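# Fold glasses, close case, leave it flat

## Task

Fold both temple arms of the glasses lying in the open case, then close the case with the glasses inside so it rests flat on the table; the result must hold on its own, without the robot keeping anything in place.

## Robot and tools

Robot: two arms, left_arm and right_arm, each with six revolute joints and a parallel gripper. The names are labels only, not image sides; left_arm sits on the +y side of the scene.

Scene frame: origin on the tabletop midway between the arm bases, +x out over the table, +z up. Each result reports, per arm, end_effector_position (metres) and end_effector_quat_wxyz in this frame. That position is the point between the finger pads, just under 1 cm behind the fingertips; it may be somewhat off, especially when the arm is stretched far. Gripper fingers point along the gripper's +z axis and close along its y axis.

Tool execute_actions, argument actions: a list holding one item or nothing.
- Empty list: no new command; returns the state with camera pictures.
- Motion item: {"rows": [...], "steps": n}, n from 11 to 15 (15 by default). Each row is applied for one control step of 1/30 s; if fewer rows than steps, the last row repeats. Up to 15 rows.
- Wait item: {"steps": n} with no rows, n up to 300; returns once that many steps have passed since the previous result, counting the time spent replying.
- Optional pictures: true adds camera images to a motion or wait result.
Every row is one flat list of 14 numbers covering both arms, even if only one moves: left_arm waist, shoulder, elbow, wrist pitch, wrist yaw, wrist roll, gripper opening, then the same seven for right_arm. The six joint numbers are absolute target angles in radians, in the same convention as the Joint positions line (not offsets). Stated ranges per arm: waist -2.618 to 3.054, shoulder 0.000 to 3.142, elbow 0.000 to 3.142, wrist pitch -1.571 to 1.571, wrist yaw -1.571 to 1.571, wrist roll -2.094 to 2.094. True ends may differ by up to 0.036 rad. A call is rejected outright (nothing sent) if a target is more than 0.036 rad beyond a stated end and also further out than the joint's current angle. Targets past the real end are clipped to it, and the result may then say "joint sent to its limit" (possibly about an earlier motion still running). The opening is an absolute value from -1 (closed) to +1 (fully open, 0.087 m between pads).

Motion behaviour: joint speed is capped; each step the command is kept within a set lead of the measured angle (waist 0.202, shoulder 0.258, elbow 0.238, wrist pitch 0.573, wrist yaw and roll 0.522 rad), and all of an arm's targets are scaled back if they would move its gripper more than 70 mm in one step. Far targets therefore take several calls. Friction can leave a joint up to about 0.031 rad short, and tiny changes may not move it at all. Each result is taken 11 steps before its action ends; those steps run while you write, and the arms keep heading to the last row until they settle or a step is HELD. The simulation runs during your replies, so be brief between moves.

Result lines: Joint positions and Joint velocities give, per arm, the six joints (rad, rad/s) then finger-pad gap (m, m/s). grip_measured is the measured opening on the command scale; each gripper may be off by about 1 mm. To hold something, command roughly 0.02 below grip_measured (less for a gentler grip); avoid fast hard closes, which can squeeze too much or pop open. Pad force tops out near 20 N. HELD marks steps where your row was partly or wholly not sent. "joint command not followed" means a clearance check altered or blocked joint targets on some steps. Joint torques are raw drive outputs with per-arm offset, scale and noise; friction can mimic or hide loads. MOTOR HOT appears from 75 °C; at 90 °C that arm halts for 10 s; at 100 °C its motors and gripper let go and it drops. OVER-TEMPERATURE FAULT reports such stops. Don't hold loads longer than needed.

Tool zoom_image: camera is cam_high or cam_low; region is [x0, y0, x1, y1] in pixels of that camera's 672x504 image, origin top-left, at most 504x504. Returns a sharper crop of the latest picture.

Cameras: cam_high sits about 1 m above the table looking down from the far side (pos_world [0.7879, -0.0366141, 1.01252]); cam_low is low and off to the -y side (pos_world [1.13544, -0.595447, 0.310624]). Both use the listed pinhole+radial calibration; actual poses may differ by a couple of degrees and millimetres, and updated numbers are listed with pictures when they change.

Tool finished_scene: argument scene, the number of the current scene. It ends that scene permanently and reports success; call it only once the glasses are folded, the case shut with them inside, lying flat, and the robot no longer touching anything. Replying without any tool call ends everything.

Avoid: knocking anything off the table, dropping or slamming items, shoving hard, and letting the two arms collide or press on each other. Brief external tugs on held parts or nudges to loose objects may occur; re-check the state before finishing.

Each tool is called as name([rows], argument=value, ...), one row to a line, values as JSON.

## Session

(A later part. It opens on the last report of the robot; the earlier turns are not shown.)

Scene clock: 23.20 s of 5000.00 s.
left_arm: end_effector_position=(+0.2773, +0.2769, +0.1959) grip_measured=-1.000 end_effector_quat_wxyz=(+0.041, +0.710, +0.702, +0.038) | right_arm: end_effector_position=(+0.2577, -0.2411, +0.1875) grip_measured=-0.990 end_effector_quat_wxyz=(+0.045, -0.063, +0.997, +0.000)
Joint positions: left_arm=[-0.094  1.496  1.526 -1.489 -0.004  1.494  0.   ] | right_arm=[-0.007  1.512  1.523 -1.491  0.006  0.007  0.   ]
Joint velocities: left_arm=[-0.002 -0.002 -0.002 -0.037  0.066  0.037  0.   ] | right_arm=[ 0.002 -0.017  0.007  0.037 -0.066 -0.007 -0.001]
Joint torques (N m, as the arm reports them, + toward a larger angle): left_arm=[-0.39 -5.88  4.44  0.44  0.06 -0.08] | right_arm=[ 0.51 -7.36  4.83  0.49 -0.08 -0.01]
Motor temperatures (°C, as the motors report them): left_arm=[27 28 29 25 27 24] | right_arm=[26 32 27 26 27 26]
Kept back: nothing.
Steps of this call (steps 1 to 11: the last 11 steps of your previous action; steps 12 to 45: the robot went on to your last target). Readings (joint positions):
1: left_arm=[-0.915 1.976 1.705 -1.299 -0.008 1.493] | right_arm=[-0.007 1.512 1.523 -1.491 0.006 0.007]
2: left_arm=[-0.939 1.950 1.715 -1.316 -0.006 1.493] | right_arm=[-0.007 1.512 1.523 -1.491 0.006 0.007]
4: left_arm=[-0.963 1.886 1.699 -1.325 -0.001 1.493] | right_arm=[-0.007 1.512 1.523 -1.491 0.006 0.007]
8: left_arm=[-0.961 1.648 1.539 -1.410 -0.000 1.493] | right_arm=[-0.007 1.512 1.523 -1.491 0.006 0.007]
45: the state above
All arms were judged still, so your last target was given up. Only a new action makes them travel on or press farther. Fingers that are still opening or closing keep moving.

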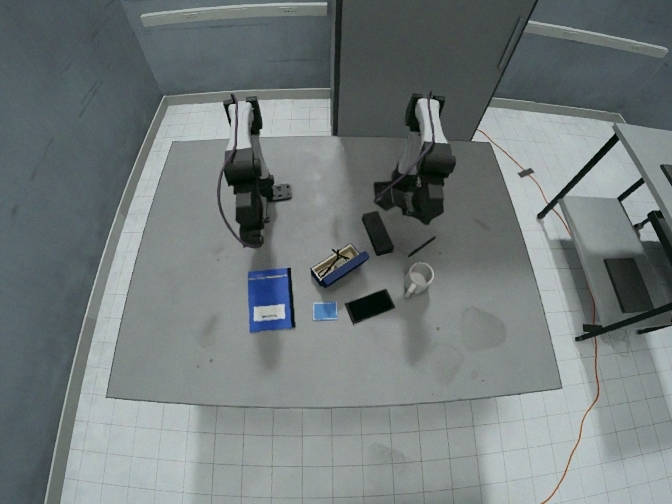

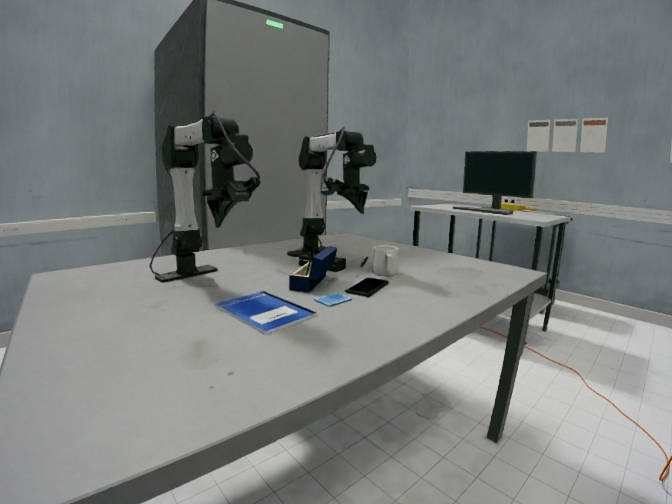

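execute_actions([
  {"rows":[[-0.775,2.05,2.17,-1.57,0,1.5,-1,0,1.5,1.5,-1.5,0,0,-1]]},
])

execute_actions([
  {"steps":30},
])

execute_actions([
  {"rows":[[-0.775,2.08,2.12,-1.55,0,1.5,-1,0,1.5,1.5,-1.5,0,0,-1],[-0.775,2.08,2.12,-1.55,0,1.5,-1,0,1.5,1.5,-1.5,0,0,-1],[-0.775,2.11,2.07,-1.5,0,1.5,-1,0,1.5,1.5,-1.5,0,0,-1],[-0.775,2.11,2.07,-1.5,0,1.5,-1,0,1.5,1.5,-1.5,0,0,-1],[-0.775,2.13,2.02,-1.45,0,1.5,-1,0,1.5,1.5,-1.5,0,0,-1],[-0.775,2.13,2.02,-1.45,0,1.5,-1,0,1.5,1.5,-1.5,0,0,-1],[-0.775,2.15,1.98,-1.39,0,1.5,-1,0,1.5,1.5,-1.5,0,0,-1],[-0.775,2.15,1.98,-1.39,0,1.5,-1,0,1.5,1.5,-1.5,0,0,-1],[-0.775,2.17,1.94,-1.33,0,1.5,-1,0,1.5,1.5,-1.5,0,0,-1],[-0.775,2.17,1.94,-1.33,0,1.5,-1,0,1.5,1.5,-1.5,0,0,-1],[-0.775,2.19,1.89,-1.27,0,1.5,-1,0,1.5,1.5,-1.5,0,0,-1],[-0.775,2.19,1.89,-1.27,0,1.5,-1,0,1.5,1.5,-1.5,0,0,-1],[-0.775,2.21,1.84,-1.2,0,1.5,-1,0,1.5,1.5,-1.5,0,0,-1]]},
])

execute_actions([
  {"steps":35},
], pictures=true)

zoom_image(camera="cam_low", region=[250,200,380,300])

zoom_image(camera="cam_high", region=[290,215,400,300])

Scene clock: 25.67 s of 5000.00 s.
left_arm: end_effector_position=(+0.3213, +0.2207, +0.2039) grip_measured=-1.000 end_effector_quat_wxyz=(+0.035, +0.767, +0.640, +0.033) | right_arm: end_effector_position=(+0.2577, -0.2411, +0.1875) grip_measured=-0.990 end_effector_quat_wxyz=(+0.045, -0.063, +0.997, +0.000)
Joint positions: left_arm=[-0.263  1.698  1.766 -1.545 -0.013  1.494  0.   ] | right_arm=[-0.007  1.512  1.523 -1.491  0.006  0.007  0.   ]
Joint velocities: left_arm=[-1.409  1.751  1.761 -0.022  0.066  0.051  0.   ] | right_arm=[ 0.017 -0.027  0.007  0.037  0.007 -0.007  0.001]
Joint torques (N m, as the arm reports them, + toward a larger angle): left_arm=[-0.69 -6.62  6.59  0.32  0.06 -0.1 ] | right_arm=[ 0.66 -7.35  4.79  0.49 -0.07 -0.05]
Motor temperatures (°C, as the motors report them): left_arm=[27 28 29 25 27 24] | right_arm=[26 32 27 26 27 26]
Steps of this call (steps 1 to 70: nothing new was sent; steps 71 to 74: the first 4 steps of this action). Readings (joint positions):
71: left_arm=[-0.115 1.525 1.565 -1.522 -0.012 1.494] | right_arm=[-0.007 1.512 1.523 -1.491 0.006 0.007]
72: left_arm=[-0.161 1.577 1.635 -1.544 -0.014 1.494] | right_arm=[-0.007 1.512 1.523 -1.491 0.006 0.007]
74: the state above

Scene clock: 26.67 s of 5000.00 s.
left_arm: end_effector_position=(+0.3251, +0.0046, +0.1732) grip_measured=-1.000 end_effector_quat_wxyz=(+0.041, +0.905, +0.423, +0.012) | right_arm: end_effector_position=(+0.2577, -0.2411, +0.1875) grip_measured=-0.990 end_effector_quat_wxyz=(+0.045, -0.063, +0.997, +0.000)
Joint positions: left_arm=[-0.778  2.073  2.145 -1.557  0.007  1.494  0.   ] | right_arm=[-0.007  1.512  1.523 -1.491  0.006  0.007  0.   ]
Joint velocities: left_arm=[-0.022 -0.007  0.007  0.051 -0.037  0.081  0.   ] | right_arm=[-0.012 -0.002  0.002 -0.022  0.007  0.037  0.   ]
Joint torques (N m, as the arm reports them, + toward a larger angle): left_arm=[  0.34 -13.44   8.76   0.39  -0.05  -0.09] | right_arm=[ 0.64 -7.34  4.84  0.5  -0.07 -0.03]
Motor temperatures (°C, as the motors report them): left_arm=[27 29 29 25 27 24] | right_arm=[26 32 28 26 27 26]
Kept back: nothing.
Steps of this call (steps 1 to 11: the last 11 steps of your previous action; steps 12 to 30: the robot went on to your last target). Readings (joint positions):
1: left_arm=[-0.312 1.760 1.827 -1.545 -0.012 1.494] | right_arm=[-0.007 1.512 1.523 -1.491 0.006 0.007]
2: left_arm=[-0.359 1.822 1.885 -1.545 -0.012 1.494] | right_arm=[-0.007 1.512 1.523 -1.491 0.006 0.007]
4: left_arm=[-0.454 1.941 1.998 -1.544 -0.012 1.494] | right_arm=[-0.007 1.512 1.523 -1.491 0.006 0.007]
8: left_arm=[-0.668 2.064 2.110 -1.536 -0.011 1.494] | right_arm=[-0.007 1.512 1.523 -1.491 0.006 0.007]
30: the state above

Scene clock: 26.80 s of 5000.00 s.
left_arm: end_effector_position=(+0.3250, +0.0047, +0.1672) grip_measured=-1.000 end_effector_quat_wxyz=(+0.037, +0.905, +0.423, +0.011) | right_arm: end_effector_position=(+0.2577, -0.2411, +0.1875) grip_measured=-0.990 end_effector_quat_wxyz=(+0.045, -0.063, +0.997, +0.000)
Joint positions: left_arm=[-0.778  2.074  2.122 -1.542  0.007  1.494  0.   ] | right_arm=[-0.007  1.512  1.523 -1.491  0.006  0.007  0.   ]
Joint velocities: left_arm=[ 0.002  0.061 -0.447  0.212 -0.081  0.022  0.   ] | right_arm=[-0.002  0.007 -0.012  0.007  0.037 -0.037 -0.   ]
Joint torques (N m, as the arm reports them, + toward a larger angle): left_arm=[ 0.24 -9.04  4.28  0.6  -0.04 -0.1 ] | right_arm=[ 0.65 -7.33  4.89  0.47 -0.07 -0.03]
Motor temperatures (°C, as the motors report them): left_arm=[27 29 29 25 27 24] | right_arm=[26 32 28 26 27 26]
Steps of this call (steps 1 to 4: the first 4 steps of this action). Readings (joint positions):
1: left_arm=[-0.778 2.073 2.145 -1.557 0.007 1.494] | right_arm=[-0.007 1.512 1.523 -1.491 0.006 0.007]
2: left_arm=[-0.778 2.073 2.145 -1.557 0.007 1.494] | right_arm=[-0.007 1.512 1.523 -1.491 0.006 0.007]
4: the state above

Scene clock: 27.97 s of 5000.00 s.
left_arm: end_effector_position=(+0.3411, -0.0065, +0.0455) grip_measured=-1.000 end_effector_quat_wxyz=(-0.003, +0.905, +0.425, +0.003) | right_arm: end_effector_position=(+0.2577, -0.2411, +0.1875) grip_measured=-0.990 end_effector_quat_wxyz=(+0.045, -0.063, +0.997, +0.000)
Joint positions: left_arm=[-0.776  2.214  1.855 -1.216 -0.007  1.495  0.   ] | right_arm=[-0.007  1.512  1.523 -1.491  0.006  0.007  0.   ]
Joint velocities: left_arm=[ 0.002  0.007 -0.002  0.007 -0.066 -0.007  0.   ] | right_arm=[ 0.007 -0.002  0.002 -0.007  0.022 -0.051  0.   ]
Joint torques (N m, as the arm reports them, + toward a larger angle): left_arm=[  0.09 -13.24   5.46   0.52   0.08  -0.08] | right_arm=[ 0.6  -7.29  4.86  0.48 -0.06 -0.02]
Motor temperatures (°C, as the motors report them): left_arm=[27 29 29 25 27 24] | right_arm=[26 32 28 26 27 26]
Kept back: nothing.
Steps of this call (steps 1 to 11: the last 11 steps of your previous action; steps 12 to 35: the robot went on to your last target). Readings (joint positions):
1: left_arm=[-0.778 2.078 2.099 -1.527 0.007 1.494] | right_arm=[-0.007 1.512 1.523 -1.491 0.006 0.007]
2: left_arm=[-0.778 2.084 2.077 -1.515 0.007 1.494] | right_arm=[-0.007 1.512 1.523 -1.491 0.006 0.007]
4: left_arm=[-0.778 2.106 2.030 -1.478 0.007 1.494] | right_arm=[-0.007 1.512 1.523 -1.491 0.006 0.007]
8: left_arm=[-0.778 2.165 1.937 -1.378 0.007 1.494] | right_arm=[-0.007 1.512 1.523 -1.491 0.006 0.007]
35: the state above

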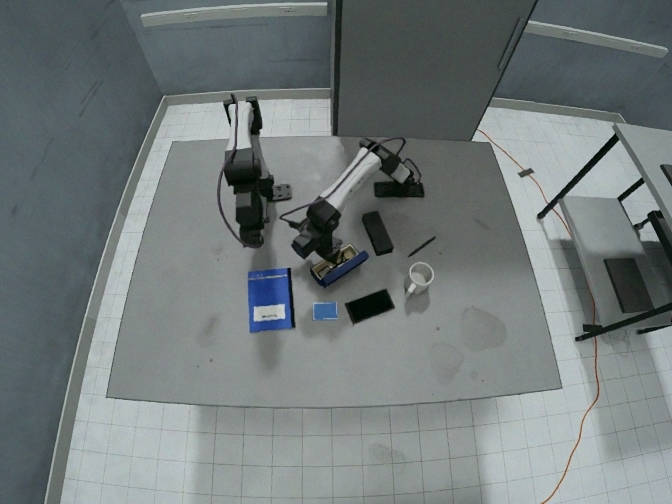

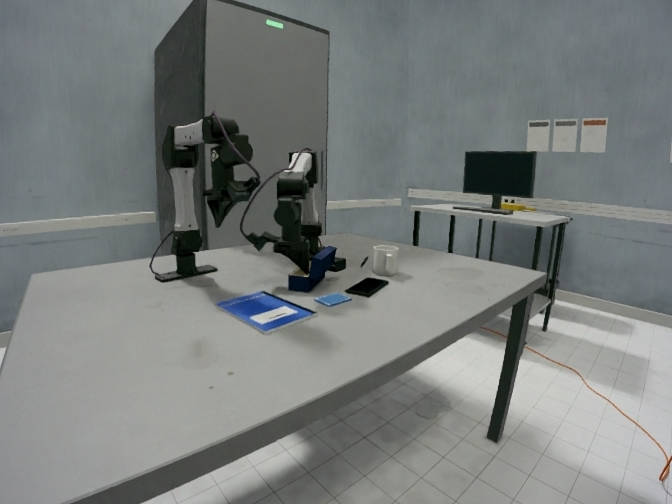

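Region (250, 200, 380, 300) of cam_low's 672x504 image, scaled by 3.877, with more detail than that image has; it fills the top 388 rows of this view, and the rest is white.

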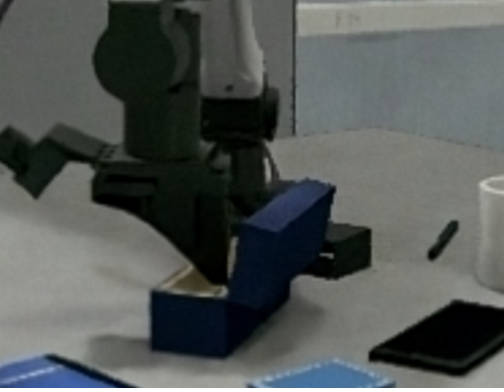

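Region (290, 215, 400, 300) of cam_high's 672x504 image, scaled by 4.582, with more detail than that image has; it fills the top 389 rows of this view, and the rest is white.

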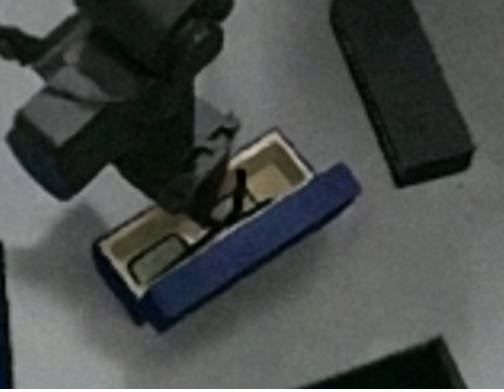

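execute_actions([
  {"rows":[[-0.775,2.22,1.78,-1.14,0,1.5,-1,0,1.5,1.5,-1.5,0,0,-1],[-0.775,2.22,1.78,-1.14,0,1.5,-1,0,1.5,1.5,-1.5,0,0,-1],[-0.775,2.22,1.78,-1.14,0,1.5,-1,0,1.5,1.5,-1.5,0,0,-1],[-0.775,2.22,1.78,-1.14,0,1.5,-1,0,1.5,1.5,-1.5,0,0,-1],[-0.775,2.22,1.78,-1.14,0,1.5,-1,0,1.5,1.5,-1.5,0,0,-1],[-0.775,2.22,1.78,-1.14,0,1.5,-1,0,1.5,1.5,-1.5,0,0,-1],[-0.775,2.22,1.78,-1.14,0,1.5,-1,0,1.5,1.5,-1.5,0,0,-1],[-0.775,2.22,1.78,-1.14,0,1.5,-1,0,1.5,1.5,-1.5,0,0,-1],[-0.775,2.05,2.17,-1.57,0,1.5,-1,0,1.5,1.5,-1.5,0,0,-1]]},
])

execute_actions([
  {"steps":20},
])

execute_actions([
  {"rows":[[-0.33,2.05,2.17,-1.57,0,-1.5,-1,0,1.5,1.5,-1.5,0,0,-1]]},
])

execute_actions([
  {"steps":40},
])

execute_actions([
  {"rows":[[-0.33,2.16,1.94,-1.36,0,-1.5,-1,0,1.5,1.5,-1.5,0,0,-1]]},
])

execute_actions([
  {"steps":25},
], pictures=true)

zoom_image(camera="cam_low", region=[250,200,380,300])

zoom_image(camera="cam_high", region=[290,215,400,300])

Scene clock: 29.33 s of 5000.00 s.
left_arm: end_effector_position=(+0.3421, -0.0042, +0.0366) grip_measured=-1.000 end_effector_quat_wxyz=(-0.003, +0.905, +0.425, +0.007) | right_arm: end_effector_position=(+0.2577, -0.2411, +0.1875) grip_measured=-0.990 end_effector_quat_wxyz=(+0.045, -0.063, +0.997, +0.000)
Joint positions: left_arm=[-0.774  2.213  1.816 -1.175 -0.016  1.495  0.   ] | right_arm=[-0.007  1.512  1.523 -1.491  0.006  0.007  0.   ]
Joint velocities: left_arm=[ 0.027 -0.002 -0.212  0.081  0.022 -0.007  0.   ] | right_arm=[ 0.017  0.027 -0.002  0.007  0.022 -0.022 -0.   ]
Joint torques (N m, as the arm reports them, + toward a larger angle): left_arm=[ -0.15 -12.22   4.66   0.44   0.17  -0.09] | right_arm=[ 0.61 -7.41  4.73  0.5  -0.06  0.  ]
Motor temperatures (°C, as the motors report them): left_arm=[27 29 29 25 27 24] | right_arm=[26 32 28 26 27 26]
Steps of this call (steps 1 to 15: the robot went on to your last target; steps 16 to 37: nothing new was sent; steps 38 to 41: the first 4 steps of this action). Readings (joint positions):
38: left_arm=[-0.776 2.214 1.844 -1.203 -0.007 1.495] | right_arm=[-0.007 1.512 1.523 -1.491 0.006 0.007]
39: left_arm=[-0.776 2.213 1.832 -1.191 -0.011 1.495] | right_arm=[-0.007 1.512 1.523 -1.491 0.006 0.007]
41: the state above

Scene clock: 30.00 s of 5000.00 s.
left_arm: end_effector_position=(+0.3324, +0.0036, +0.1941) grip_measured=-1.000 end_effector_quat_wxyz=(+0.075, +0.902, +0.424, +0.034) | right_arm: end_effector_position=(+0.2577, -0.2411, +0.1875) grip_measured=-0.990 end_effector_quat_wxyz=(+0.045, -0.063, +0.997, +0.000)
Joint positions: left_arm=[-0.774  2.035  2.163 -1.534 -0.009  1.495  0.   ] | right_arm=[-0.007  1.512  1.523 -1.491  0.006  0.007  0.   ]
Joint velocities: left_arm=[-0.007  0.09   0.012 -0.227  0.051 -0.037  0.   ] | right_arm=[-0.022 -0.017 -0.002  0.007  0.007  0.095  0.   ]
Joint torques (N m, as the arm reports them, + toward a larger angle): left_arm=[ -0.07 -10.52   7.25   0.55   0.1   -0.11] | right_arm=[ 0.6  -7.35  4.78  0.48 -0.06 -0.01]
Motor temperatures (°C, as the motors report them): left_arm=[27 30 29 25 27 24] | right_arm=[26 32 28 26 27 26]
Kept back: nothing.
Steps of this call (steps 1 to 11: the last 11 steps of your previous action; steps 12 to 20: the robot went on to your last target). Readings (joint positions):
1: left_arm=[-0.774 2.213 1.811 -1.171 -0.016 1.495] | right_arm=[-0.007 1.512 1.523 -1.491 0.006 0.007]
2: left_arm=[-0.774 2.213 1.810 -1.169 -0.017 1.495] | right_arm=[-0.007 1.512 1.523 -1.491 0.006 0.007]
4: left_arm=[-0.774 2.213 1.810 -1.168 -0.017 1.495] | right_arm=[-0.007 1.512 1.523 -1.491 0.006 0.007]
8: left_arm=[-0.774 2.188 1.931 -1.312 -0.017 1.495] | right_arm=[-0.007 1.512 1.523 -1.491 0.006 0.007]
20: the state above

Scene clock: 30.13 s of 5000.00 s.
left_arm: end_effector_position=(+0.3513, +0.0613, +0.1887) grip_measured=-1.000 end_effector_quat_wxyz=(+0.073, +0.767, +0.637, +0.015) | right_arm: end_effector_position=(+0.2577, -0.2411, +0.1875) grip_measured=-0.990 end_effector_quat_wxyz=(+0.045, -0.063, +0.997, +0.000)
Joint positions: left_arm=[-0.617  2.041  2.163 -1.544  0.009  1.143  0.   ] | right_arm=[-0.007  1.512  1.523 -1.491  0.006  0.007  0.   ]
Joint velocities: left_arm=[ 1.766  0.037 -0.002 -0.022  0.007 -2.791  0.   ] | right_arm=[-0.012  0.012 -0.002 -0.037  0.007 -0.022  0.   ]
Joint torques (N m, as the arm reports them, + toward a larger angle): left_arm=[  2.24 -10.83   7.2    0.4   -0.07  -0.17] | right_arm=[ 0.48 -7.41  4.81  0.48 -0.06 -0.02]
Motor temperatures (°C, as the motors report them): left_arm=[27 30 29 25 27 24] | right_arm=[26 33 28 26 27 26]
Steps of this call (steps 1 to 4: the first 4 steps of this action). Readings (joint positions):
1: left_arm=[-0.758 2.037 2.163 -1.540 -0.001 1.422] | right_arm=[-0.007 1.512 1.523 -1.491 0.006 0.007]
2: left_arm=[-0.726 2.039 2.163 -1.543 0.006 1.332] | right_arm=[-0.007 1.512 1.523 -1.491 0.006 0.007]
4: the state above

Scene clock: 31.47 s of 5000.00 s.
left_arm: end_effector_position=(+0.3788, +0.0910, +0.1872) grip_measured=-1.000 end_effector_quat_wxyz=(+0.042, -0.547, +0.834, -0.048) | right_arm: end_effector_position=(+0.2577, -0.2411, +0.1875) grip_measured=-0.990 end_effector_quat_wxyz=(+0.045, -0.063, +0.997, +0.000)
Joint positions: left_arm=[-0.329  2.049  2.163 -1.558 -0.007 -1.484  0.   ] | right_arm=[-0.007  1.512  1.523 -1.491  0.006  0.007  0.   ]
Joint velocities: left_arm=[ 0.002 -0.002  0.002  0.066  0.022  0.037  0.   ] | right_arm=[-0.007 -0.007 -0.002  0.022 -0.007 -0.007  0.   ]
Joint torques (N m, as the arm reports them, + toward a larger angle): left_arm=[  0.02 -11.32   7.17   0.47  -0.04  -0.22] | right_arm=[ 0.65 -7.43  4.81  0.49 -0.06 -0.04]
Motor temperatures (°C, as the motors report them): left_arm=[27 30 29 25 27 24] | right_arm=[26 33 28 26 27 26]
Kept back: nothing.
Steps of this call (steps 1 to 11: the last 11 steps of your previous action; steps 12 to 40: the robot went on to your last target). Readings (joint positions):
1: left_arm=[-0.550 2.042 2.163 -1.544 0.009 1.043] | right_arm=[-0.007 1.512 1.523 -1.491 0.006 0.007]
2: left_arm=[-0.480 2.044 2.163 -1.544 0.009 0.944] | right_arm=[-0.007 1.512 1.523 -1.491 0.006 0.007]
4: left_arm=[-0.355 2.048 2.163 -1.544 0.003 0.743] | right_arm=[-0.007 1.512 1.523 -1.491 0.006 0.007]
8: left_arm=[-0.285 2.049 2.163 -1.549 -0.009 0.342] | right_arm=[-0.007 1.512 1.523 -1.491 0.006 0.007]
40: the state above

Scene clock: 31.60 s of 5000.00 s.
left_arm: end_effector_position=(+0.3787, +0.0910, +0.1417) grip_measured=-1.000 end_effector_quat_wxyz=(+0.019, -0.549, +0.835, -0.019) | right_arm: end_effector_position=(+0.2577, -0.2411, +0.1875) grip_measured=-0.990 end_effector_quat_wxyz=(+0.045, -0.063, +0.997, +0.000)
Joint positions: left_arm=[-0.329  2.079  2.027 -1.466 -0.007 -1.487  0.   ] | right_arm=[-0.007  1.512  1.523 -1.491  0.006  0.007  0.   ]
Joint velocities: left_arm=[-0.002  0.637 -0.999  0.623  0.022 -0.022  0.   ] | right_arm=[ 0.007 -0.017 -0.007 -0.022 -0.066 -0.081 -0.001]
Joint torques (N m, as the arm reports them, + toward a larger angle): left_arm=[ 0.06 -8.45  4.49  0.58 -0.04 -0.25] | right_arm=[ 0.58 -7.27  4.78  0.49 -0.06 -0.02]
Motor temperatures (°C, as the motors report them): left_arm=[27 30 29 25 27 24] | right_arm=[26 33 28 26 27 26]
Steps of this call (steps 1 to 4: the first 4 steps of this action). Readings (joint positions):
1: left_arm=[-0.329 2.049 2.138 -1.535 -0.007 -1.485] | right_arm=[-0.007 1.512 1.523 -1.491 0.006 0.007]
2: left_arm=[-0.329 2.048 2.101 -1.509 -0.007 -1.486] | right_arm=[-0.007 1.512 1.523 -1.491 0.006 0.007]
4: the state above

Scene clock: 32.43 s of 5000.00 s.
left_arm: end_effector_position=(+0.3815, +0.0901, +0.0788) grip_measured=-1.000 end_effector_quat_wxyz=(-0.012, -0.551, +0.834, +0.021) | right_arm: end_effector_position=(+0.2577, -0.2411, +0.1875) grip_measured=-0.990 end_effector_quat_wxyz=(+0.045, -0.063, +0.997, +0.000)
Joint positions: left_arm=[-0.329  2.185  1.94  -1.375 -0.007 -1.492  0.   ] | right_arm=[-0.007  1.512  1.523 -1.491  0.006  0.007  0.   ]
Joint velocities: left_arm=[ 0.012  0.012  0.002 -0.022 -0.066 -0.037  0.   ] | right_arm=[-0.007  0.007  0.012 -0.022 -0.051 -0.007 -0.001]
Joint torques (N m, as the arm reports them, + toward a larger angle): left_arm=[  0.06 -14.65   6.65   0.44  -0.06  -0.23] | right_arm=[ 0.5  -7.41  4.87  0.49 -0.06 -0.01]
Motor temperatures (°C, as the motors report them): left_arm=[27 30 29 25 27 24] | right_arm=[26 33 28 26 27 26]
Kept back: nothing.
Steps of this call (steps 1 to 11: the last 11 steps of your previous action; steps 12 to 25: the robot went on to your last target). Readings (joint positions):
1: left_arm=[-0.329 2.104 1.998 -1.447 -0.007 -1.489] | right_arm=[-0.007 1.512 1.523 -1.491 0.006 0.007]
2: left_arm=[-0.329 2.131 1.976 -1.433 -0.007 -1.489] | right_arm=[-0.007 1.512 1.523 -1.491 0.006 0.007]
4: left_arm=[-0.329 2.176 1.950 -1.410 -0.007 -1.490] | right_arm=[-0.007 1.512 1.523 -1.491 0.006 0.007]
8: left_arm=[-0.329 2.191 1.940 -1.389 -0.007 -1.491] | right_arm=[-0.007 1.512 1.523 -1.491 0.006 0.007]
25: the state above

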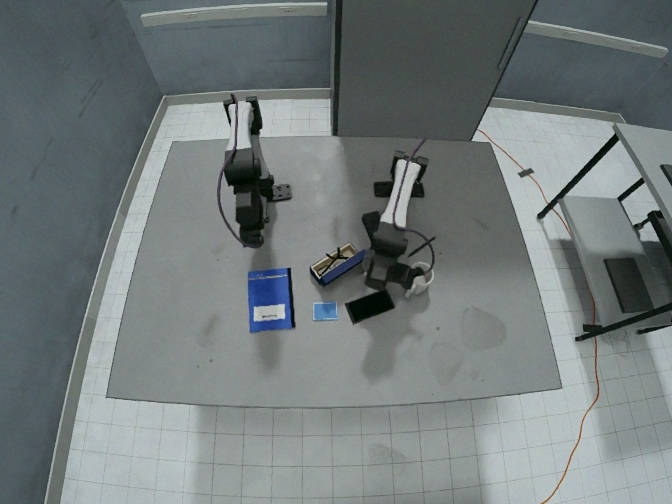

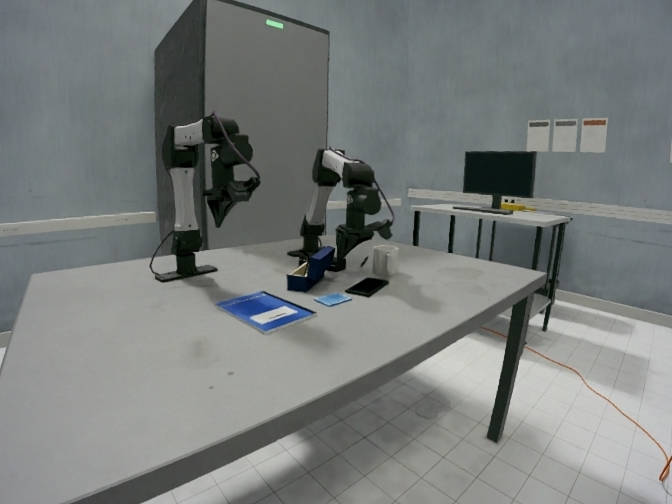

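Region (250, 200, 380, 300) of cam_low's 672x504 image, scaled by 3.877, with more detail than that image has; it fills the top 388 rows of this view, and the rest is white.

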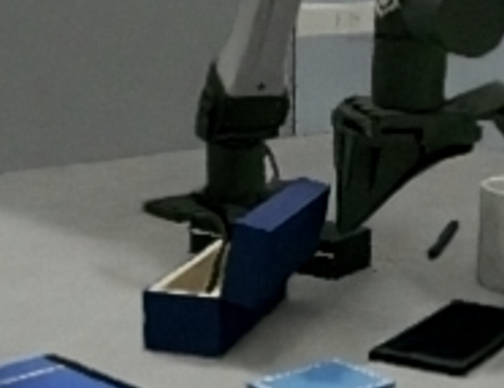

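Region (290, 215, 400, 300) of cam_high's 672x504 image, scaled by 4.582, with more detail than that image has; it fills the top 389 rows of this view, and the rest is white.

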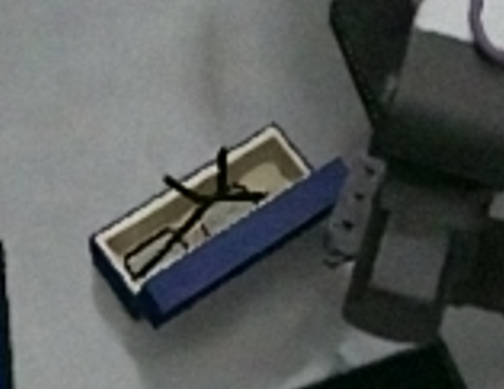

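execute_actions([
  {"rows":[[-0.33,2.08,2.17,-1.57,0,-1.5,-1,0,1.5,1.5,-1.5,0,0,-1],[-0.33,2.08,2.17,-1.57,0,-1.5,-1,0,1.5,1.5,-1.5,0,0,-1],[-0.33,2.08,2.17,-1.57,0,-1.5,-1,0,1.5,1.5,-1.5,0,0,-1],[-0.33,2.08,2.17,-1.57,0,-1.5,-1,0,1.5,1.5,-1.5,0,0,-1],[-0.33,2.08,2.17,-1.57,0,-1.5,-1,0,1.5,1.5,-1.5,0,0,-1],[-0.33,2.08,2.17,-1.57,0,-1.5,-1,0,1.5,1.5,-1.5,0,0,-1],[-0.33,2.08,2.17,-1.57,0,-1.5,-1,0,1.5,1.5,-1.5,0,0,-1],[-0.33,2.08,2.17,-1.57,0,-1.5,-1,0,1.5,1.5,-1.5,0,0,-1],[-0.33,2.08,2.17,-1.57,0,-1.5,-1,0,1.5,1.5,-1.5,0,0,-1],[-0.745,2.12,2.2,-1.57,0,1.5,-1,0,1.5,1.5,-1.5,0,0,-1]]},
])

execute_actions([
  {"steps":50},
])

execute_actions([
  {"rows":[[-0.745,2.22,2.03,-1.36,0,1.5,-1,0,1.5,1.5,-1.5,0,0,-1]]},
])

execute_actions([
  {"steps":30},
], pictures=true)

zoom_image(camera="cam_low", region=[250,200,380,300])

zoom_image(camera="cam_high", region=[290,215,400,300])

Scene clock: 33.90 s of 5000.00 s.
left_arm: end_effector_position=(+0.3913, +0.0868, +0.1207) grip_measured=-1.000 end_effector_quat_wxyz=(+0.009, -0.552, +0.834, -0.006) | right_arm: end_effector_position=(+0.2577, -0.2411, +0.1875) grip_measured=-0.990 end_effector_quat_wxyz=(+0.045, -0.063, +0.997, +0.000)
Joint positions: left_arm=[-0.329  2.166  2.079 -1.462 -0.007 -1.492  0.   ] | right_arm=[-0.007  1.512  1.523 -1.491  0.006  0.007  0.   ]
Joint velocities: left_arm=[-0.002 -0.496  1.009 -0.491  0.037 -0.022  0.   ] | right_arm=[ 0.022  0.007 -0.012 -0.037  0.066 -0.022 -0.   ]
Joint torques (N m, as the arm reports them, + toward a larger angle): left_arm=[  0.04 -16.92   8.9    0.02  -0.04  -0.21] | right_arm=[ 0.6  -7.39  4.92  0.48 -0.06 -0.03]
Motor temperatures (°C, as the motors report them): left_arm=[27 31 29 25 27 24] | right_arm=[26 33 28 26 27 26]
Steps of this call (steps 1 to 15: the robot went on to your last target; steps 16 to 40: nothing new was sent; steps 41 to 44: the first 4 steps of this action). Readings (joint positions):
41: left_arm=[-0.329 2.186 1.966 -1.399 -0.007 -1.492] | right_arm=[-0.007 1.512 1.523 -1.491 0.006 0.007]
42: left_arm=[-0.329 2.188 2.002 -1.426 -0.007 -1.492] | right_arm=[-0.007 1.512 1.523 -1.491 0.006 0.007]
44: the state above

Scene clock: 35.57 s of 5000.00 s.
left_arm: end_effector_position=(+0.3394, +0.0098, +0.1606) grip_measured=-1.000 end_effector_quat_wxyz=(+0.031, +0.896, +0.442, +0.009) | right_arm: end_effector_position=(+0.2577, -0.2411, +0.1875) grip_measured=-0.990 end_effector_quat_wxyz=(+0.045, -0.063, +0.997, +0.000)
Joint positions: left_arm=[-0.744  2.127  2.178 -1.558  0.006  1.486  0.   ] | right_arm=[-0.007  1.512  1.523 -1.491  0.006  0.007  0.   ]
Joint velocities: left_arm=[ 0.017  0.012 -0.012 -0.066  0.037 -0.066  0.   ] | right_arm=[-0.002  0.012  0.007  0.037 -0.081  0.007 -0.001]
Joint torques (N m, as the arm reports them, + toward a larger angle): left_arm=[  0.09 -12.6    8.55   0.34  -0.03  -0.06] | right_arm=[ 0.53 -7.5   4.76  0.48 -0.07 -0.04]
Motor temperatures (°C, as the motors report them): left_arm=[27 31 29 25 27 24] | right_arm=[26 33 28 26 27 26]
Kept back: nothing.
Steps of this call (steps 1 to 11: the last 11 steps of your previous action; steps 12 to 50: the robot went on to your last target). Readings (joint positions):
1: left_arm=[-0.329 2.147 2.109 -1.476 -0.007 -1.492] | right_arm=[-0.007 1.512 1.523 -1.491 0.006 0.007]
2: left_arm=[-0.329 2.124 2.130 -1.488 -0.007 -1.492] | right_arm=[-0.007 1.512 1.523 -1.491 0.006 0.007]
4: left_arm=[-0.329 2.085 2.153 -1.510 -0.007 -1.492] | right_arm=[-0.007 1.512 1.523 -1.491 0.006 0.007]
8: left_arm=[-0.422 2.078 2.177 -1.536 -0.018 -1.243] | right_arm=[-0.007 1.512 1.523 -1.491 0.006 0.007]
50: the state above

Scene clock: 35.70 s of 5000.00 s.
left_arm: end_effector_position=(+0.3453, +0.0045, +0.1219) grip_measured=-1.000 end_effector_quat_wxyz=(+0.016, +0.897, +0.441, +0.003) | right_arm: end_effector_position=(+0.2577, -0.2411, +0.1875) grip_measured=-0.990 end_effector_quat_wxyz=(+0.045, -0.063, +0.997, +0.000)
Joint positions: left_arm=[-0.744  2.164  2.08  -1.455  0.006  1.49   0.   ] | right_arm=[-0.007  1.512  1.523 -1.491  0.006  0.007  0.   ]
Joint velocities: left_arm=[-0.007  0.667 -0.549  0.476 -0.051  0.007  0.   ] | right_arm=[-0.012 -0.012 -0.007 -0.022 -0.022 -0.037 -0.001]
Joint torques (N m, as the arm reports them, + toward a larger angle): left_arm=[  0.05 -11.31   5.21   0.55  -0.03  -0.08] | right_arm=[ 0.6  -7.4   4.77  0.5  -0.06 -0.02]
Motor temperatures (°C, as the motors report them): left_arm=[27 31 29 25 27 24] | right_arm=[26 33 28 26 27 26]
Steps of this call (steps 1 to 4: the first 4 steps of this action). Readings (joint positions):
1: left_arm=[-0.744 2.129 2.157 -1.533 0.006 1.487] | right_arm=[-0.007 1.512 1.523 -1.491 0.006 0.007]
2: left_arm=[-0.744 2.130 2.128 -1.501 0.006 1.488] | right_arm=[-0.007 1.512 1.523 -1.491 0.006 0.007]
4: the state above

Scene clock: 36.70 s of 5000.00 s.
left_arm: end_effector_position=(+0.3501, +0.0002, +0.0793) grip_measured=-1.000 end_effector_quat_wxyz=(-0.008, +0.898, +0.440, -0.007) | right_arm: end_effector_position=(+0.2577, -0.2411, +0.1875) grip_measured=-0.990 end_effector_quat_wxyz=(+0.045, -0.063, +0.997, +0.000)
Joint positions: left_arm=[-0.744  2.241  2.035 -1.385  0.006  1.491  0.   ] | right_arm=[-0.007  1.512  1.523 -1.491  0.006  0.007  0.   ]
Joint velocities: left_arm=[-0.017  0.002 -0.002 -0.007 -0.007 -0.051  0.   ] | right_arm=[ 0.002 -0.007  0.012 -0.022 -0.11  -0.022  0.   ]
Joint torques (N m, as the arm reports them, + toward a larger angle): left_arm=[  0.04 -14.82   6.35   0.59  -0.03  -0.05] | right_arm=[ 0.62 -7.35  4.79  0.48 -0.08 -0.03]
Motor temperatures (°C, as the motors report them): left_arm=[27 32 29 25 27 24] | right_arm=[26 33 28 26 27 26]
Kept back: nothing.
Steps of this call (steps 1 to 11: the last 11 steps of your previous action; steps 12 to 30: the robot went on to your last target). Readings (joint positions):
1: left_arm=[-0.744 2.187 2.064 -1.438 0.006 1.490] | right_arm=[-0.007 1.512 1.523 -1.491 0.006 0.007]
2: left_arm=[-0.744 2.208 2.053 -1.425 0.006 1.490] | right_arm=[-0.007 1.512 1.523 -1.491 0.006 0.007]
4: left_arm=[-0.744 2.237 2.038 -1.407 0.006 1.491] | right_arm=[-0.007 1.512 1.523 -1.491 0.006 0.007]
8: left_arm=[-0.744 2.242 2.035 -1.389 0.006 1.491] | right_arm=[-0.007 1.512 1.523 -1.491 0.006 0.007]
30: the state above
All arms were judged still, so your last target was given up. Only a new action makes them travel on or press farther. Fingers that are still opening or closing keep moving.

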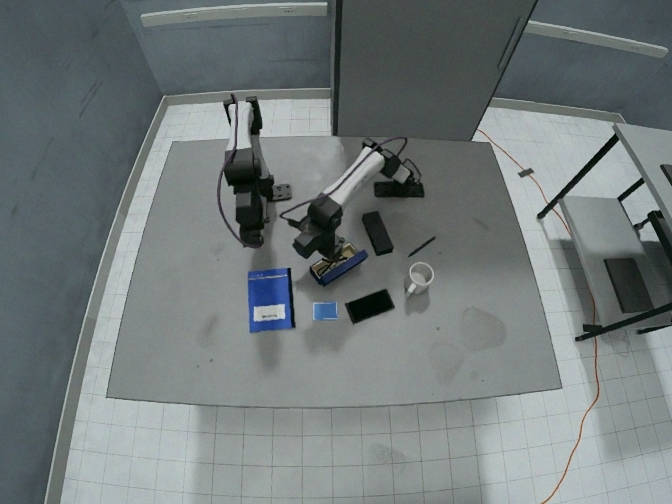

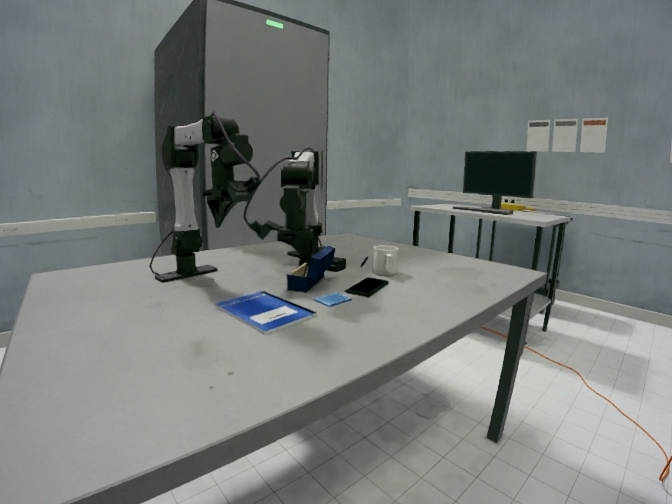

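Region (250, 200, 380, 300) of cam_low's 672x504 image, scaled by 3.877, with more detail than that image has; it fills the top 388 rows of this view, and the rest is white.

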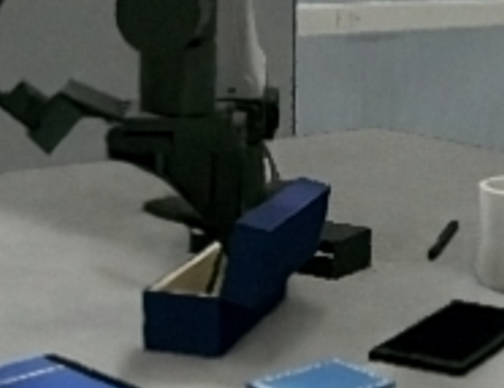

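Region (290, 215, 400, 300) of cam_high's 672x504 image, scaled by 4.582, with more detail than that image has; it fills the top 389 rows of this view, and the rest is white.

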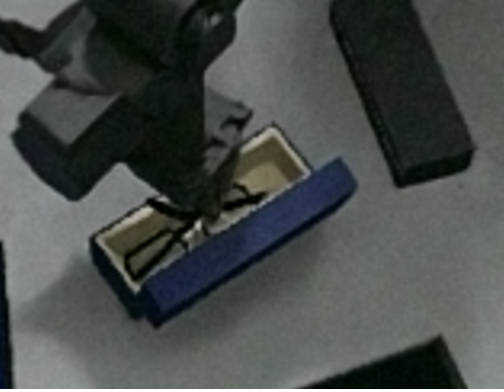

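Good; continue down, then go to the lid.

execute_actions([
  {"rows":[[-0.745,2.26,1.97,-1.28,0,1.5,-1,0,1.5,1.5,-1.5,0,0,-1],[-0.745,2.26,1.97,-1.28,0,1.5,-1,0,1.5,1.5,-1.5,0,0,-1],[-0.745,2.26,1.97,-1.28,0,1.5,-1,0,1.5,1.5,-1.5,0,0,-1],[-0.745,2.26,1.97,-1.28,0,1.5,-1,0,1.5,1.5,-1.5,0,0,-1],[-0.745,2.28,1.9,-1.19,0,1.5,-1,0,1.5,1.5,-1.5,0,0,-1]]},
])

execute_actions([
  {"steps":20},
])

execute_actions([
  {"rows":[[-0.745,2.05,2.17,-1.57,0,1.5,-1,0,1.5,1.5,-1.5,0,0,-1]]},
])

execute_actions([
  {"rows":[[-0.33,2.05,2.17,-1.57,0,-1.5,-1,0,1.5,1.5,-1.5,0,0,-1]]},
])

execute_actions([
  {"steps":40},
])

execute_actions([
  {"rows":[[-0.33,2.16,1.96,-1.36,0,-1.5,-1,0,1.5,1.5,-1.5,0,0,-1]]},
])

execute_actions([
  {"steps":25},
], pictures=true)

zoom_image(camera="cam_high", region=[290,215,400,300])

Scene clock: 37.97 s of 5000.00 s.
left_arm: end_effector_position=(+0.3524, -0.0000, +0.0709) grip_measured=-1.000 end_effector_quat_wxyz=(-0.006, +0.898, +0.440, -0.001) | right_arm: end_effector_position=(+0.2577, -0.2411, +0.1875) grip_measured=-0.990 end_effector_quat_wxyz=(+0.045, -0.063, +0.997, +0.000)
Joint positions: left_arm=[-0.744  2.241  2.    -1.343 -0.002  1.492  0.   ] | right_arm=[-0.007  1.512  1.523 -1.491  0.006  0.007  0.   ]
Joint velocities: left_arm=[ 0.007  0.007 -0.188  0.315 -0.11  -0.007  0.   ] | right_arm=[-0.012  0.002  0.002  0.022 -0.007 -0.051  0.001]
Joint torques (N m, as the arm reports them, + toward a larger angle): left_arm=[  0.06 -11.59   5.1    0.59   0.14  -0.04] | right_arm=[ 0.56 -7.35  4.79  0.48 -0.07 -0.04]
Motor temperatures (°C, as the motors report them): left_arm=[27 32 29 25 27 24] | right_arm=[26 33 28 26 27 26]
Steps of this call (steps 1 to 34: nothing new was sent; steps 35 to 38: the first 4 steps of this action). Readings (joint positions):
35: left_arm=[-0.744 2.241 2.026 -1.374 0.006 1.491] | right_arm=[-0.007 1.512 1.523 -1.491 0.006 0.007]
36: left_arm=[-0.744 2.241 2.017 -1.364 0.004 1.491] | right_arm=[-0.007 1.512 1.523 -1.491 0.006 0.007]
38: the state above

Scene clock: 38.63 s of 5000.00 s.
left_arm: end_effector_position=(+0.3590, -0.0047, +0.0571) grip_measured=-1.000 end_effector_quat_wxyz=(+0.006, +0.899, +0.439, +0.010) | right_arm: end_effector_position=(+0.2577, -0.2411, +0.1875) grip_measured=-0.990 end_effector_quat_wxyz=(+0.045, -0.063, +0.997, +0.000)
Joint positions: left_arm=[-0.747  2.242  1.946 -1.255 -0.014  1.492  0.   ] | right_arm=[-0.007  1.512  1.523 -1.491  0.006  0.007  0.   ]
Joint velocities: left_arm=[-0.007 -0.012  0.007  0.007 -0.022  0.051  0.   ] | right_arm=[ 0.002 -0.017  0.007  0.007 -0.007 -0.022  0.   ]
Joint torques (N m, as the arm reports them, + toward a larger angle): left_arm=[  0.22 -10.21   2.77   1.12   0.14  -0.06] | right_arm=[ 0.53 -7.37  4.78  0.49 -0.07 -0.01]
Motor temperatures (°C, as the motors report them): left_arm=[27 32 29 25 27 24] | right_arm=[26 33 28 26 27 26]
Kept back: nothing.
Steps of this call (steps 1 to 11: the last 11 steps of your previous action; steps 12 to 20: the robot went on to your last target). Readings (joint positions):
1: left_arm=[-0.744 2.242 1.982 -1.320 -0.003 1.492] | right_arm=[-0.007 1.512 1.523 -1.491 0.006 0.007]
2: left_arm=[-0.744 2.242 1.965 -1.296 -0.003 1.492] | right_arm=[-0.007 1.512 1.523 -1.491 0.006 0.007]
4: left_arm=[-0.747 2.243 1.950 -1.273 -0.011 1.492] | right_arm=[-0.007 1.512 1.523 -1.491 0.006 0.007]
8: left_arm=[-0.747 2.242 1.946 -1.255 -0.014 1.492] | right_arm=[-0.007 1.512 1.523 -1.491 0.006 0.007]
20: the state above

Scene clock: 38.77 s of 5000.00 s.
left_arm: end_effector_position=(+0.3568, -0.0028, +0.0951) grip_measured=-1.000 end_effector_quat_wxyz=(+0.016, +0.898, +0.439, +0.014) | right_arm: end_effector_position=(+0.2577, -0.2411, +0.1875) grip_measured=-0.990 end_effector_quat_wxyz=(+0.045, -0.063, +0.997, +0.000)
Joint positions: left_arm=[-0.747  2.205  2.035 -1.361 -0.014  1.492  0.   ] | right_arm=[-0.007  1.512  1.523 -1.491  0.006  0.007  0.   ]
Joint velocities: left_arm=[-0.007 -0.574  0.701 -0.637  0.007 -0.081  0.   ] | right_arm=[-0.022  0.002 -0.012  0.022 -0.051 -0.11   0.001]
Joint torques (N m, as the arm reports them, + toward a larger angle): left_arm=[  0.23 -17.37   9.65   0.24   0.1   -0.09] | right_arm=[ 0.57 -7.26  4.8   0.45 -0.08 -0.04]
Motor temperatures (°C, as the motors report them): left_arm=[27 32 29 25 27 24] | right_arm=[26 33 28 26 27 26]
Steps of this call (steps 1 to 4: the first 4 steps of this action). Readings (joint positions):
1: left_arm=[-0.747 2.237 1.963 -1.278 -0.014 1.492] | right_arm=[-0.007 1.512 1.523 -1.491 0.006 0.007]
2: left_arm=[-0.747 2.234 1.985 -1.309 -0.014 1.492] | right_arm=[-0.007 1.512 1.523 -1.491 0.006 0.007]
4: the state above

Scene clock: 39.27 s of 5000.00 s.
left_arm: end_effector_position=(+0.3559, +0.0711, +0.1886) grip_measured=-1.000 end_effector_quat_wxyz=(+0.072, +0.757, +0.650, +0.016) | right_arm: end_effector_position=(+0.2577, -0.2411, +0.1875) grip_measured=-0.990 end_effector_quat_wxyz=(+0.045, -0.063, +0.997, +0.000)
Joint positions: left_arm=[-0.589  2.041  2.163 -1.546  0.009  1.138  0.   ] | right_arm=[-0.007  1.512  1.523 -1.491  0.006  0.007  0.   ]
Joint velocities: left_arm=[ 1.785  0.037  0.002 -0.022 -0.037 -2.762  0.   ] | right_arm=[-0.007  0.002  0.002 -0.007  0.037  0.051 -0.   ]
Joint torques (N m, as the arm reports them, + toward a larger angle): left_arm=[  2.15 -10.86   7.3    0.4   -0.05  -0.16] | right_arm=[ 0.63 -7.34  4.86  0.46 -0.05 -0.06]
Motor temperatures (°C, as the motors report them): left_arm=[27 32 29 25 27 24] | right_arm=[26 33 28 26 27 26]
Steps of this call (steps 1 to 11: the last 11 steps of your previous action; steps 12 to 15: the first 4 steps of this action). Readings (joint positions):
12: left_arm=[-0.731 2.037 2.163 -1.543 -0.001 1.419] | right_arm=[-0.007 1.512 1.523 -1.491 0.006 0.007]
13: left_arm=[-0.699 2.039 2.163 -1.546 0.006 1.328] | right_arm=[-0.007 1.512 1.523 -1.491 0.006 0.007]
15: the state above

Scene clock: 40.60 s of 5000.00 s.
left_arm: end_effector_position=(+0.3788, +0.0910, +0.1874) grip_measured=-1.000 end_effector_quat_wxyz=(+0.042, -0.547, +0.834, -0.048) | right_arm: end_effector_position=(+0.2577, -0.2411, +0.1875) grip_measured=-0.990 end_effector_quat_wxyz=(+0.045, -0.063, +0.997, +0.000)
Joint positions: left_arm=[-0.329  2.048  2.163 -1.558 -0.007 -1.484  0.   ] | right_arm=[-0.007  1.512  1.523 -1.491  0.006  0.007  0.   ]
Joint velocities: left_arm=[ 0.002  0.017  0.002 -0.022 -0.037 -0.022  0.   ] | right_arm=[ 0.002 -0.007 -0.012 -0.022 -0.037  0.022 -0.   ]
Joint torques (N m, as the arm reports them, + toward a larger angle): left_arm=[  0.07 -11.28   7.22   0.47  -0.04  -0.22] | right_arm=[ 0.57 -7.3   4.86  0.48 -0.06  0.  ]
Motor temperatures (°C, as the motors report them): left_arm=[27 32 29 25 27 24] | right_arm=[26 33 28 26 27 26]
Kept back: nothing.
Steps of this call (steps 1 to 11: the last 11 steps of your previous action; steps 12 to 40: the robot went on to your last target). Readings (joint positions):
1: left_arm=[-0.523 2.043 2.163 -1.546 0.010 1.039] | right_arm=[-0.007 1.512 1.523 -1.491 0.006 0.007]
2: left_arm=[-0.453 2.045 2.163 -1.546 0.009 0.939] | right_arm=[-0.007 1.512 1.523 -1.491 0.006 0.007]
4: left_arm=[-0.337 2.048 2.163 -1.546 0.001 0.739] | right_arm=[-0.007 1.512 1.523 -1.491 0.006 0.007]
8: left_arm=[-0.288 2.048 2.163 -1.550 -0.009 0.338] | right_arm=[-0.007 1.512 1.523 -1.491 0.006 0.007]
40: the state above

Scene clock: 40.73 s of 5000.00 s.
left_arm: end_effector_position=(+0.3812, +0.0902, +0.1433) grip_measured=-1.000 end_effector_quat_wxyz=(+0.022, -0.550, +0.835, -0.022) | right_arm: end_effector_position=(+0.2577, -0.2411, +0.1875) grip_measured=-0.990 end_effector_quat_wxyz=(+0.045, -0.063, +0.997, +0.000)
Joint positions: left_arm=[-0.329  2.082  2.038 -1.464 -0.007 -1.488  0.   ] | right_arm=[-0.007  1.512  1.523 -1.491  0.006  0.007  0.   ]
Joint velocities: left_arm=[-0.002  0.676 -0.886  0.549  0.007 -0.007  0.   ] | right_arm=[ 0.002  0.007 -0.012  0.022 -0.022  0.007 -0.001]
Joint torques (N m, as the arm reports them, + toward a larger angle): left_arm=[ 0.06 -8.79  4.59  0.61 -0.05 -0.2 ] | right_arm=[ 0.62 -7.41  4.73  0.48 -0.06 -0.03]
Motor temperatures (°C, as the motors report them): left_arm=[27 32 29 25 27 24] | right_arm=[26 33 28 26 27 26]
Steps of this call (steps 1 to 4: the first 4 steps of this action). Readings (joint positions):
1: left_arm=[-0.329 2.049 2.139 -1.536 -0.007 -1.485] | right_arm=[-0.007 1.512 1.523 -1.491 0.006 0.007]
2: left_arm=[-0.329 2.050 2.106 -1.509 -0.007 -1.486] | right_arm=[-0.007 1.512 1.523 -1.491 0.006 0.007]
4: the state above

Scene clock: 41.57 s of 5000.00 s.
left_arm: end_effector_position=(+0.3863, +0.0885, +0.0837) grip_measured=-1.000 end_effector_quat_wxyz=(-0.006, -0.551, +0.834, +0.013) | right_arm: end_effector_position=(+0.2577, -0.2411, +0.1875) grip_measured=-0.990 end_effector_quat_wxyz=(+0.045, -0.063, +0.997, +0.000)
Joint positions: left_arm=[-0.329  2.185  1.961 -1.375 -0.007 -1.492  0.   ] | right_arm=[-0.007  1.512  1.523 -1.491  0.006  0.007  0.   ]
Joint velocities: left_arm=[ 0.007  0.012  0.002 -0.037  0.022  0.081  0.   ] | right_arm=[ 0.002  0.012 -0.007 -0.051  0.037  0.007  0.   ]
Joint torques (N m, as the arm reports them, + toward a larger angle): left_arm=[  0.03 -14.68   6.66   0.46  -0.04  -0.23] | right_arm=[ 0.64 -7.4   4.89  0.52 -0.06 -0.03]
Motor temperatures (°C, as the motors report them): left_arm=[27 33 29 25 27 24] | right_arm=[26 33 28 26 27 26]
Kept back: nothing.
Steps of this call (steps 1 to 11: the last 11 steps of your previous action; steps 12 to 25: the robot went on to your last target). Readings (joint positions):
1: left_arm=[-0.329 2.107 2.012 -1.446 -0.007 -1.489] | right_arm=[-0.007 1.512 1.523 -1.491 0.006 0.007]
2: left_arm=[-0.329 2.134 1.993 -1.431 -0.007 -1.489] | right_arm=[-0.007 1.512 1.523 -1.491 0.006 0.007]
4: left_arm=[-0.329 2.176 1.970 -1.409 -0.007 -1.490] | right_arm=[-0.007 1.512 1.523 -1.491 0.006 0.007]
8: left_arm=[-0.329 2.190 1.961 -1.389 -0.007 -1.491] | right_arm=[-0.007 1.512 1.523 -1.491 0.006 0.007]
25: the state above

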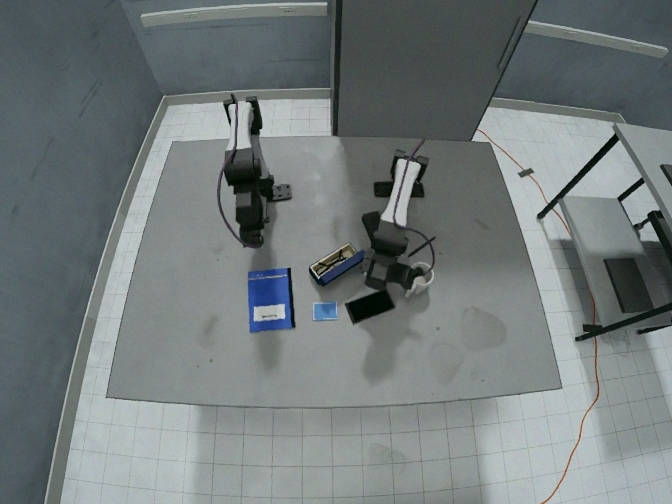

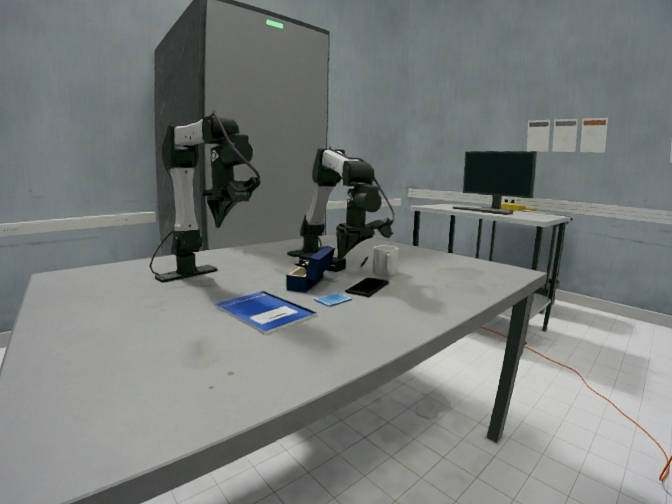

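Region (290, 215, 400, 300) of cam_high's 672x504 image, scaled by 4.582, with more detail than that image has; it fills the top 389 rows of this view, and the rest is white.

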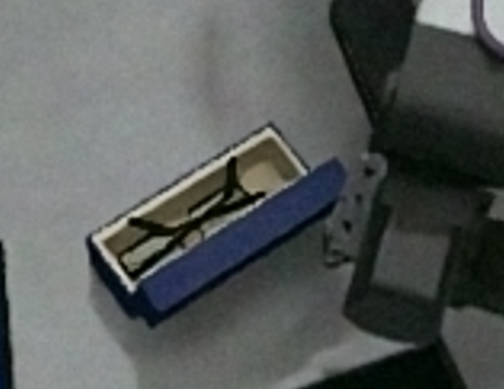

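Folded. Sweep the lid.

execute_actions([
  {"rows":[[-0.35,2.18,2.0,-1.38,0,-1.5,-1,0,1.5,1.5,-1.5,0,0,-1],[-0.37,2.18,2.0,-1.38,0,-1.5,-1,0,1.5,1.5,-1.5,0,0,-1],[-0.39,2.18,2.0,-1.38,0,-1.5,-1,0,1.5,1.5,-1.5,0,0,-1],[-0.41,2.18,2.0,-1.38,0,-1.5,-1,0,1.5,1.5,-1.5,0,0,-1],[-0.43,2.18,2.0,-1.38,0,-1.5,-1,0,1.5,1.5,-1.5,0,0,-1],[-0.45,2.18,2.0,-1.38,0,-1.5,-1,0,1.5,1.5,-1.5,0,0,-1],[-0.47,2.18,2.0,-1.38,0,-1.5,-1,0,1.5,1.5,-1.5,0,0,-1],[-0.49,2.18,2.0,-1.38,0,-1.5,-1,0,1.5,1.5,-1.5,0,0,-1],[-0.51,2.18,2.0,-1.38,0,-1.5,-1,0,1.5,1.5,-1.5,0,0,-1],[-0.53,2.18,2.0,-1.38,0,-1.5,-1,0,1.5,1.5,-1.5,0,0,-1],[-0.55,2.18,2.0,-1.38,0,-1.5,-1,0,1.5,1.5,-1.5,0,0,-1],[-0.57,2.18,2.0,-1.38,0,-1.5,-1,0,1.5,1.5,-1.5,0,0,-1],[-0.59,2.18,2.0,-1.38,0,-1.5,-1,0,1.5,1.5,-1.5,0,0,-1],[-0.61,2.18,2.0,-1.38,0,-1.5,-1,0,1.5,1.5,-1.5,0,0,-1]]},
])

execute_actions([
  {"steps":30},
], pictures=true)

zoom_image(camera="cam_low", region=[250,200,380,300])

Scene clock: 42.60 s of 5000.00 s.
left_arm: end_effector_position=(+0.3847, +0.0786, +0.0864) grip_measured=-1.000 end_effector_quat_wxyz=(-0.002, -0.542, +0.840, +0.009) | right_arm: end_effector_position=(+0.2577, -0.2411, +0.1875) grip_measured=-0.990 end_effector_quat_wxyz=(+0.045, -0.063, +0.997, +0.000)
Joint positions: left_arm=[-0.353  2.185  1.972 -1.375 -0.007 -1.493  0.   ] | right_arm=[-0.007  1.512  1.523 -1.491  0.006  0.007  0.   ]
Joint velocities: left_arm=[-0.398 -0.012  0.066  0.022 -0.037 -0.007  0.   ] | right_arm=[ 0.037 -0.002  0.007 -0.051 -0.037  0.051 -0.001]
Joint torques (N m, as the arm reports them, + toward a larger angle): left_arm=[ -2.3  -13.08   8.85   0.26   0.    -0.23] | right_arm=[ 0.58 -7.36  4.83  0.49 -0.1  -0.01]
Motor temperatures (°C, as the motors report them): left_arm=[27 33 29 25 27 24] | right_arm=[26 34 28 26 27 26]
Steps of this call (steps 1 to 15: the robot went on to your last target; steps 16 to 27: nothing new was sent; steps 28 to 31: the first 4 steps of this action). Readings (joint positions):
28: left_arm=[-0.330 2.185 1.963 -1.375 -0.007 -1.492] | right_arm=[-0.007 1.512 1.523 -1.491 0.006 0.007]
29: left_arm=[-0.333 2.185 1.966 -1.375 -0.007 -1.492] | right_arm=[-0.007 1.512 1.523 -1.491 0.006 0.007]
31: the state above

Scene clock: 43.60 s of 5000.00 s.
left_arm: end_effector_position=(+0.3255, -0.0143, +0.0873) grip_measured=-1.000 end_effector_quat_wxyz=(+0.000, -0.426, +0.905, +0.008) | right_arm: end_effector_position=(+0.2577, -0.2411, +0.1875) grip_measured=-0.990 end_effector_quat_wxyz=(+0.045, -0.063, +0.997, +0.000)
Joint positions: left_arm=[-0.617  2.185  1.976 -1.375 -0.009 -1.493  0.   ] | right_arm=[-0.007  1.512  1.523 -1.491  0.006  0.007  0.   ]
Joint velocities: left_arm=[ 0.012  0.002  0.007 -0.007 -0.051  0.022  0.   ] | right_arm=[-0.022 -0.007 -0.002 -0.007 -0.007 -0.022  0.   ]
Joint torques (N m, as the arm reports them, + toward a larger angle): left_arm=[  0.65 -13.11   8.95   0.28  -0.03  -0.23] | right_arm=[ 0.55 -7.35  4.83  0.48 -0.07 -0.05]
Motor temperatures (°C, as the motors report them): left_arm=[27 33 29 25 27 24] | right_arm=[26 34 28 26 27 26]
Kept back: nothing.
Steps of this call (steps 1 to 11: the last 11 steps of your previous action; steps 12 to 30: the robot went on to your last target). Readings (joint positions):
1: left_arm=[-0.370 2.185 1.974 -1.375 -0.007 -1.493] | right_arm=[-0.007 1.512 1.523 -1.491 0.006 0.007]
2: left_arm=[-0.390 2.185 1.974 -1.375 -0.008 -1.493] | right_arm=[-0.007 1.512 1.523 -1.491 0.006 0.007]
4: left_arm=[-0.435 2.185 1.976 -1.375 -0.012 -1.493] | right_arm=[-0.007 1.512 1.523 -1.491 0.006 0.007]
8: left_arm=[-0.528 2.185 1.976 -1.375 -0.012 -1.493] | right_arm=[-0.007 1.512 1.523 -1.491 0.006 0.007]
30: the state above
All arms were judged still, so your last target was given up. Only a new action makes them travel on or press farther. Fingers that are still opening or closing keep moving.

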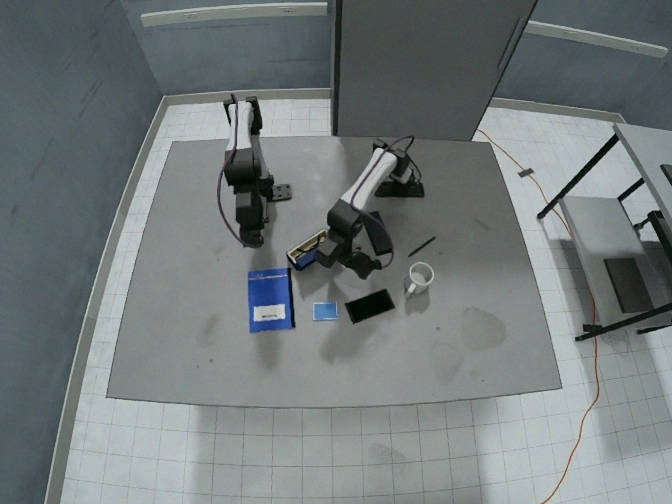

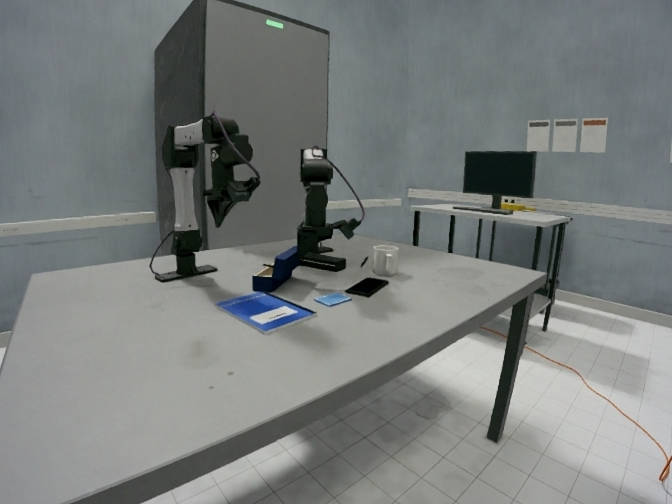

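Region (250, 200, 380, 300) of cam_low's 672x504 image, scaled by 3.877, with more detail than that image has; it fills the top 388 rows of this view, and the rest is white.

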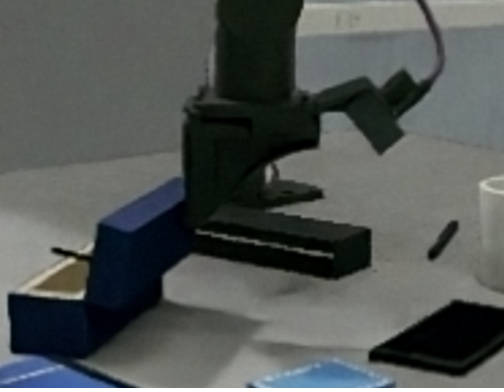

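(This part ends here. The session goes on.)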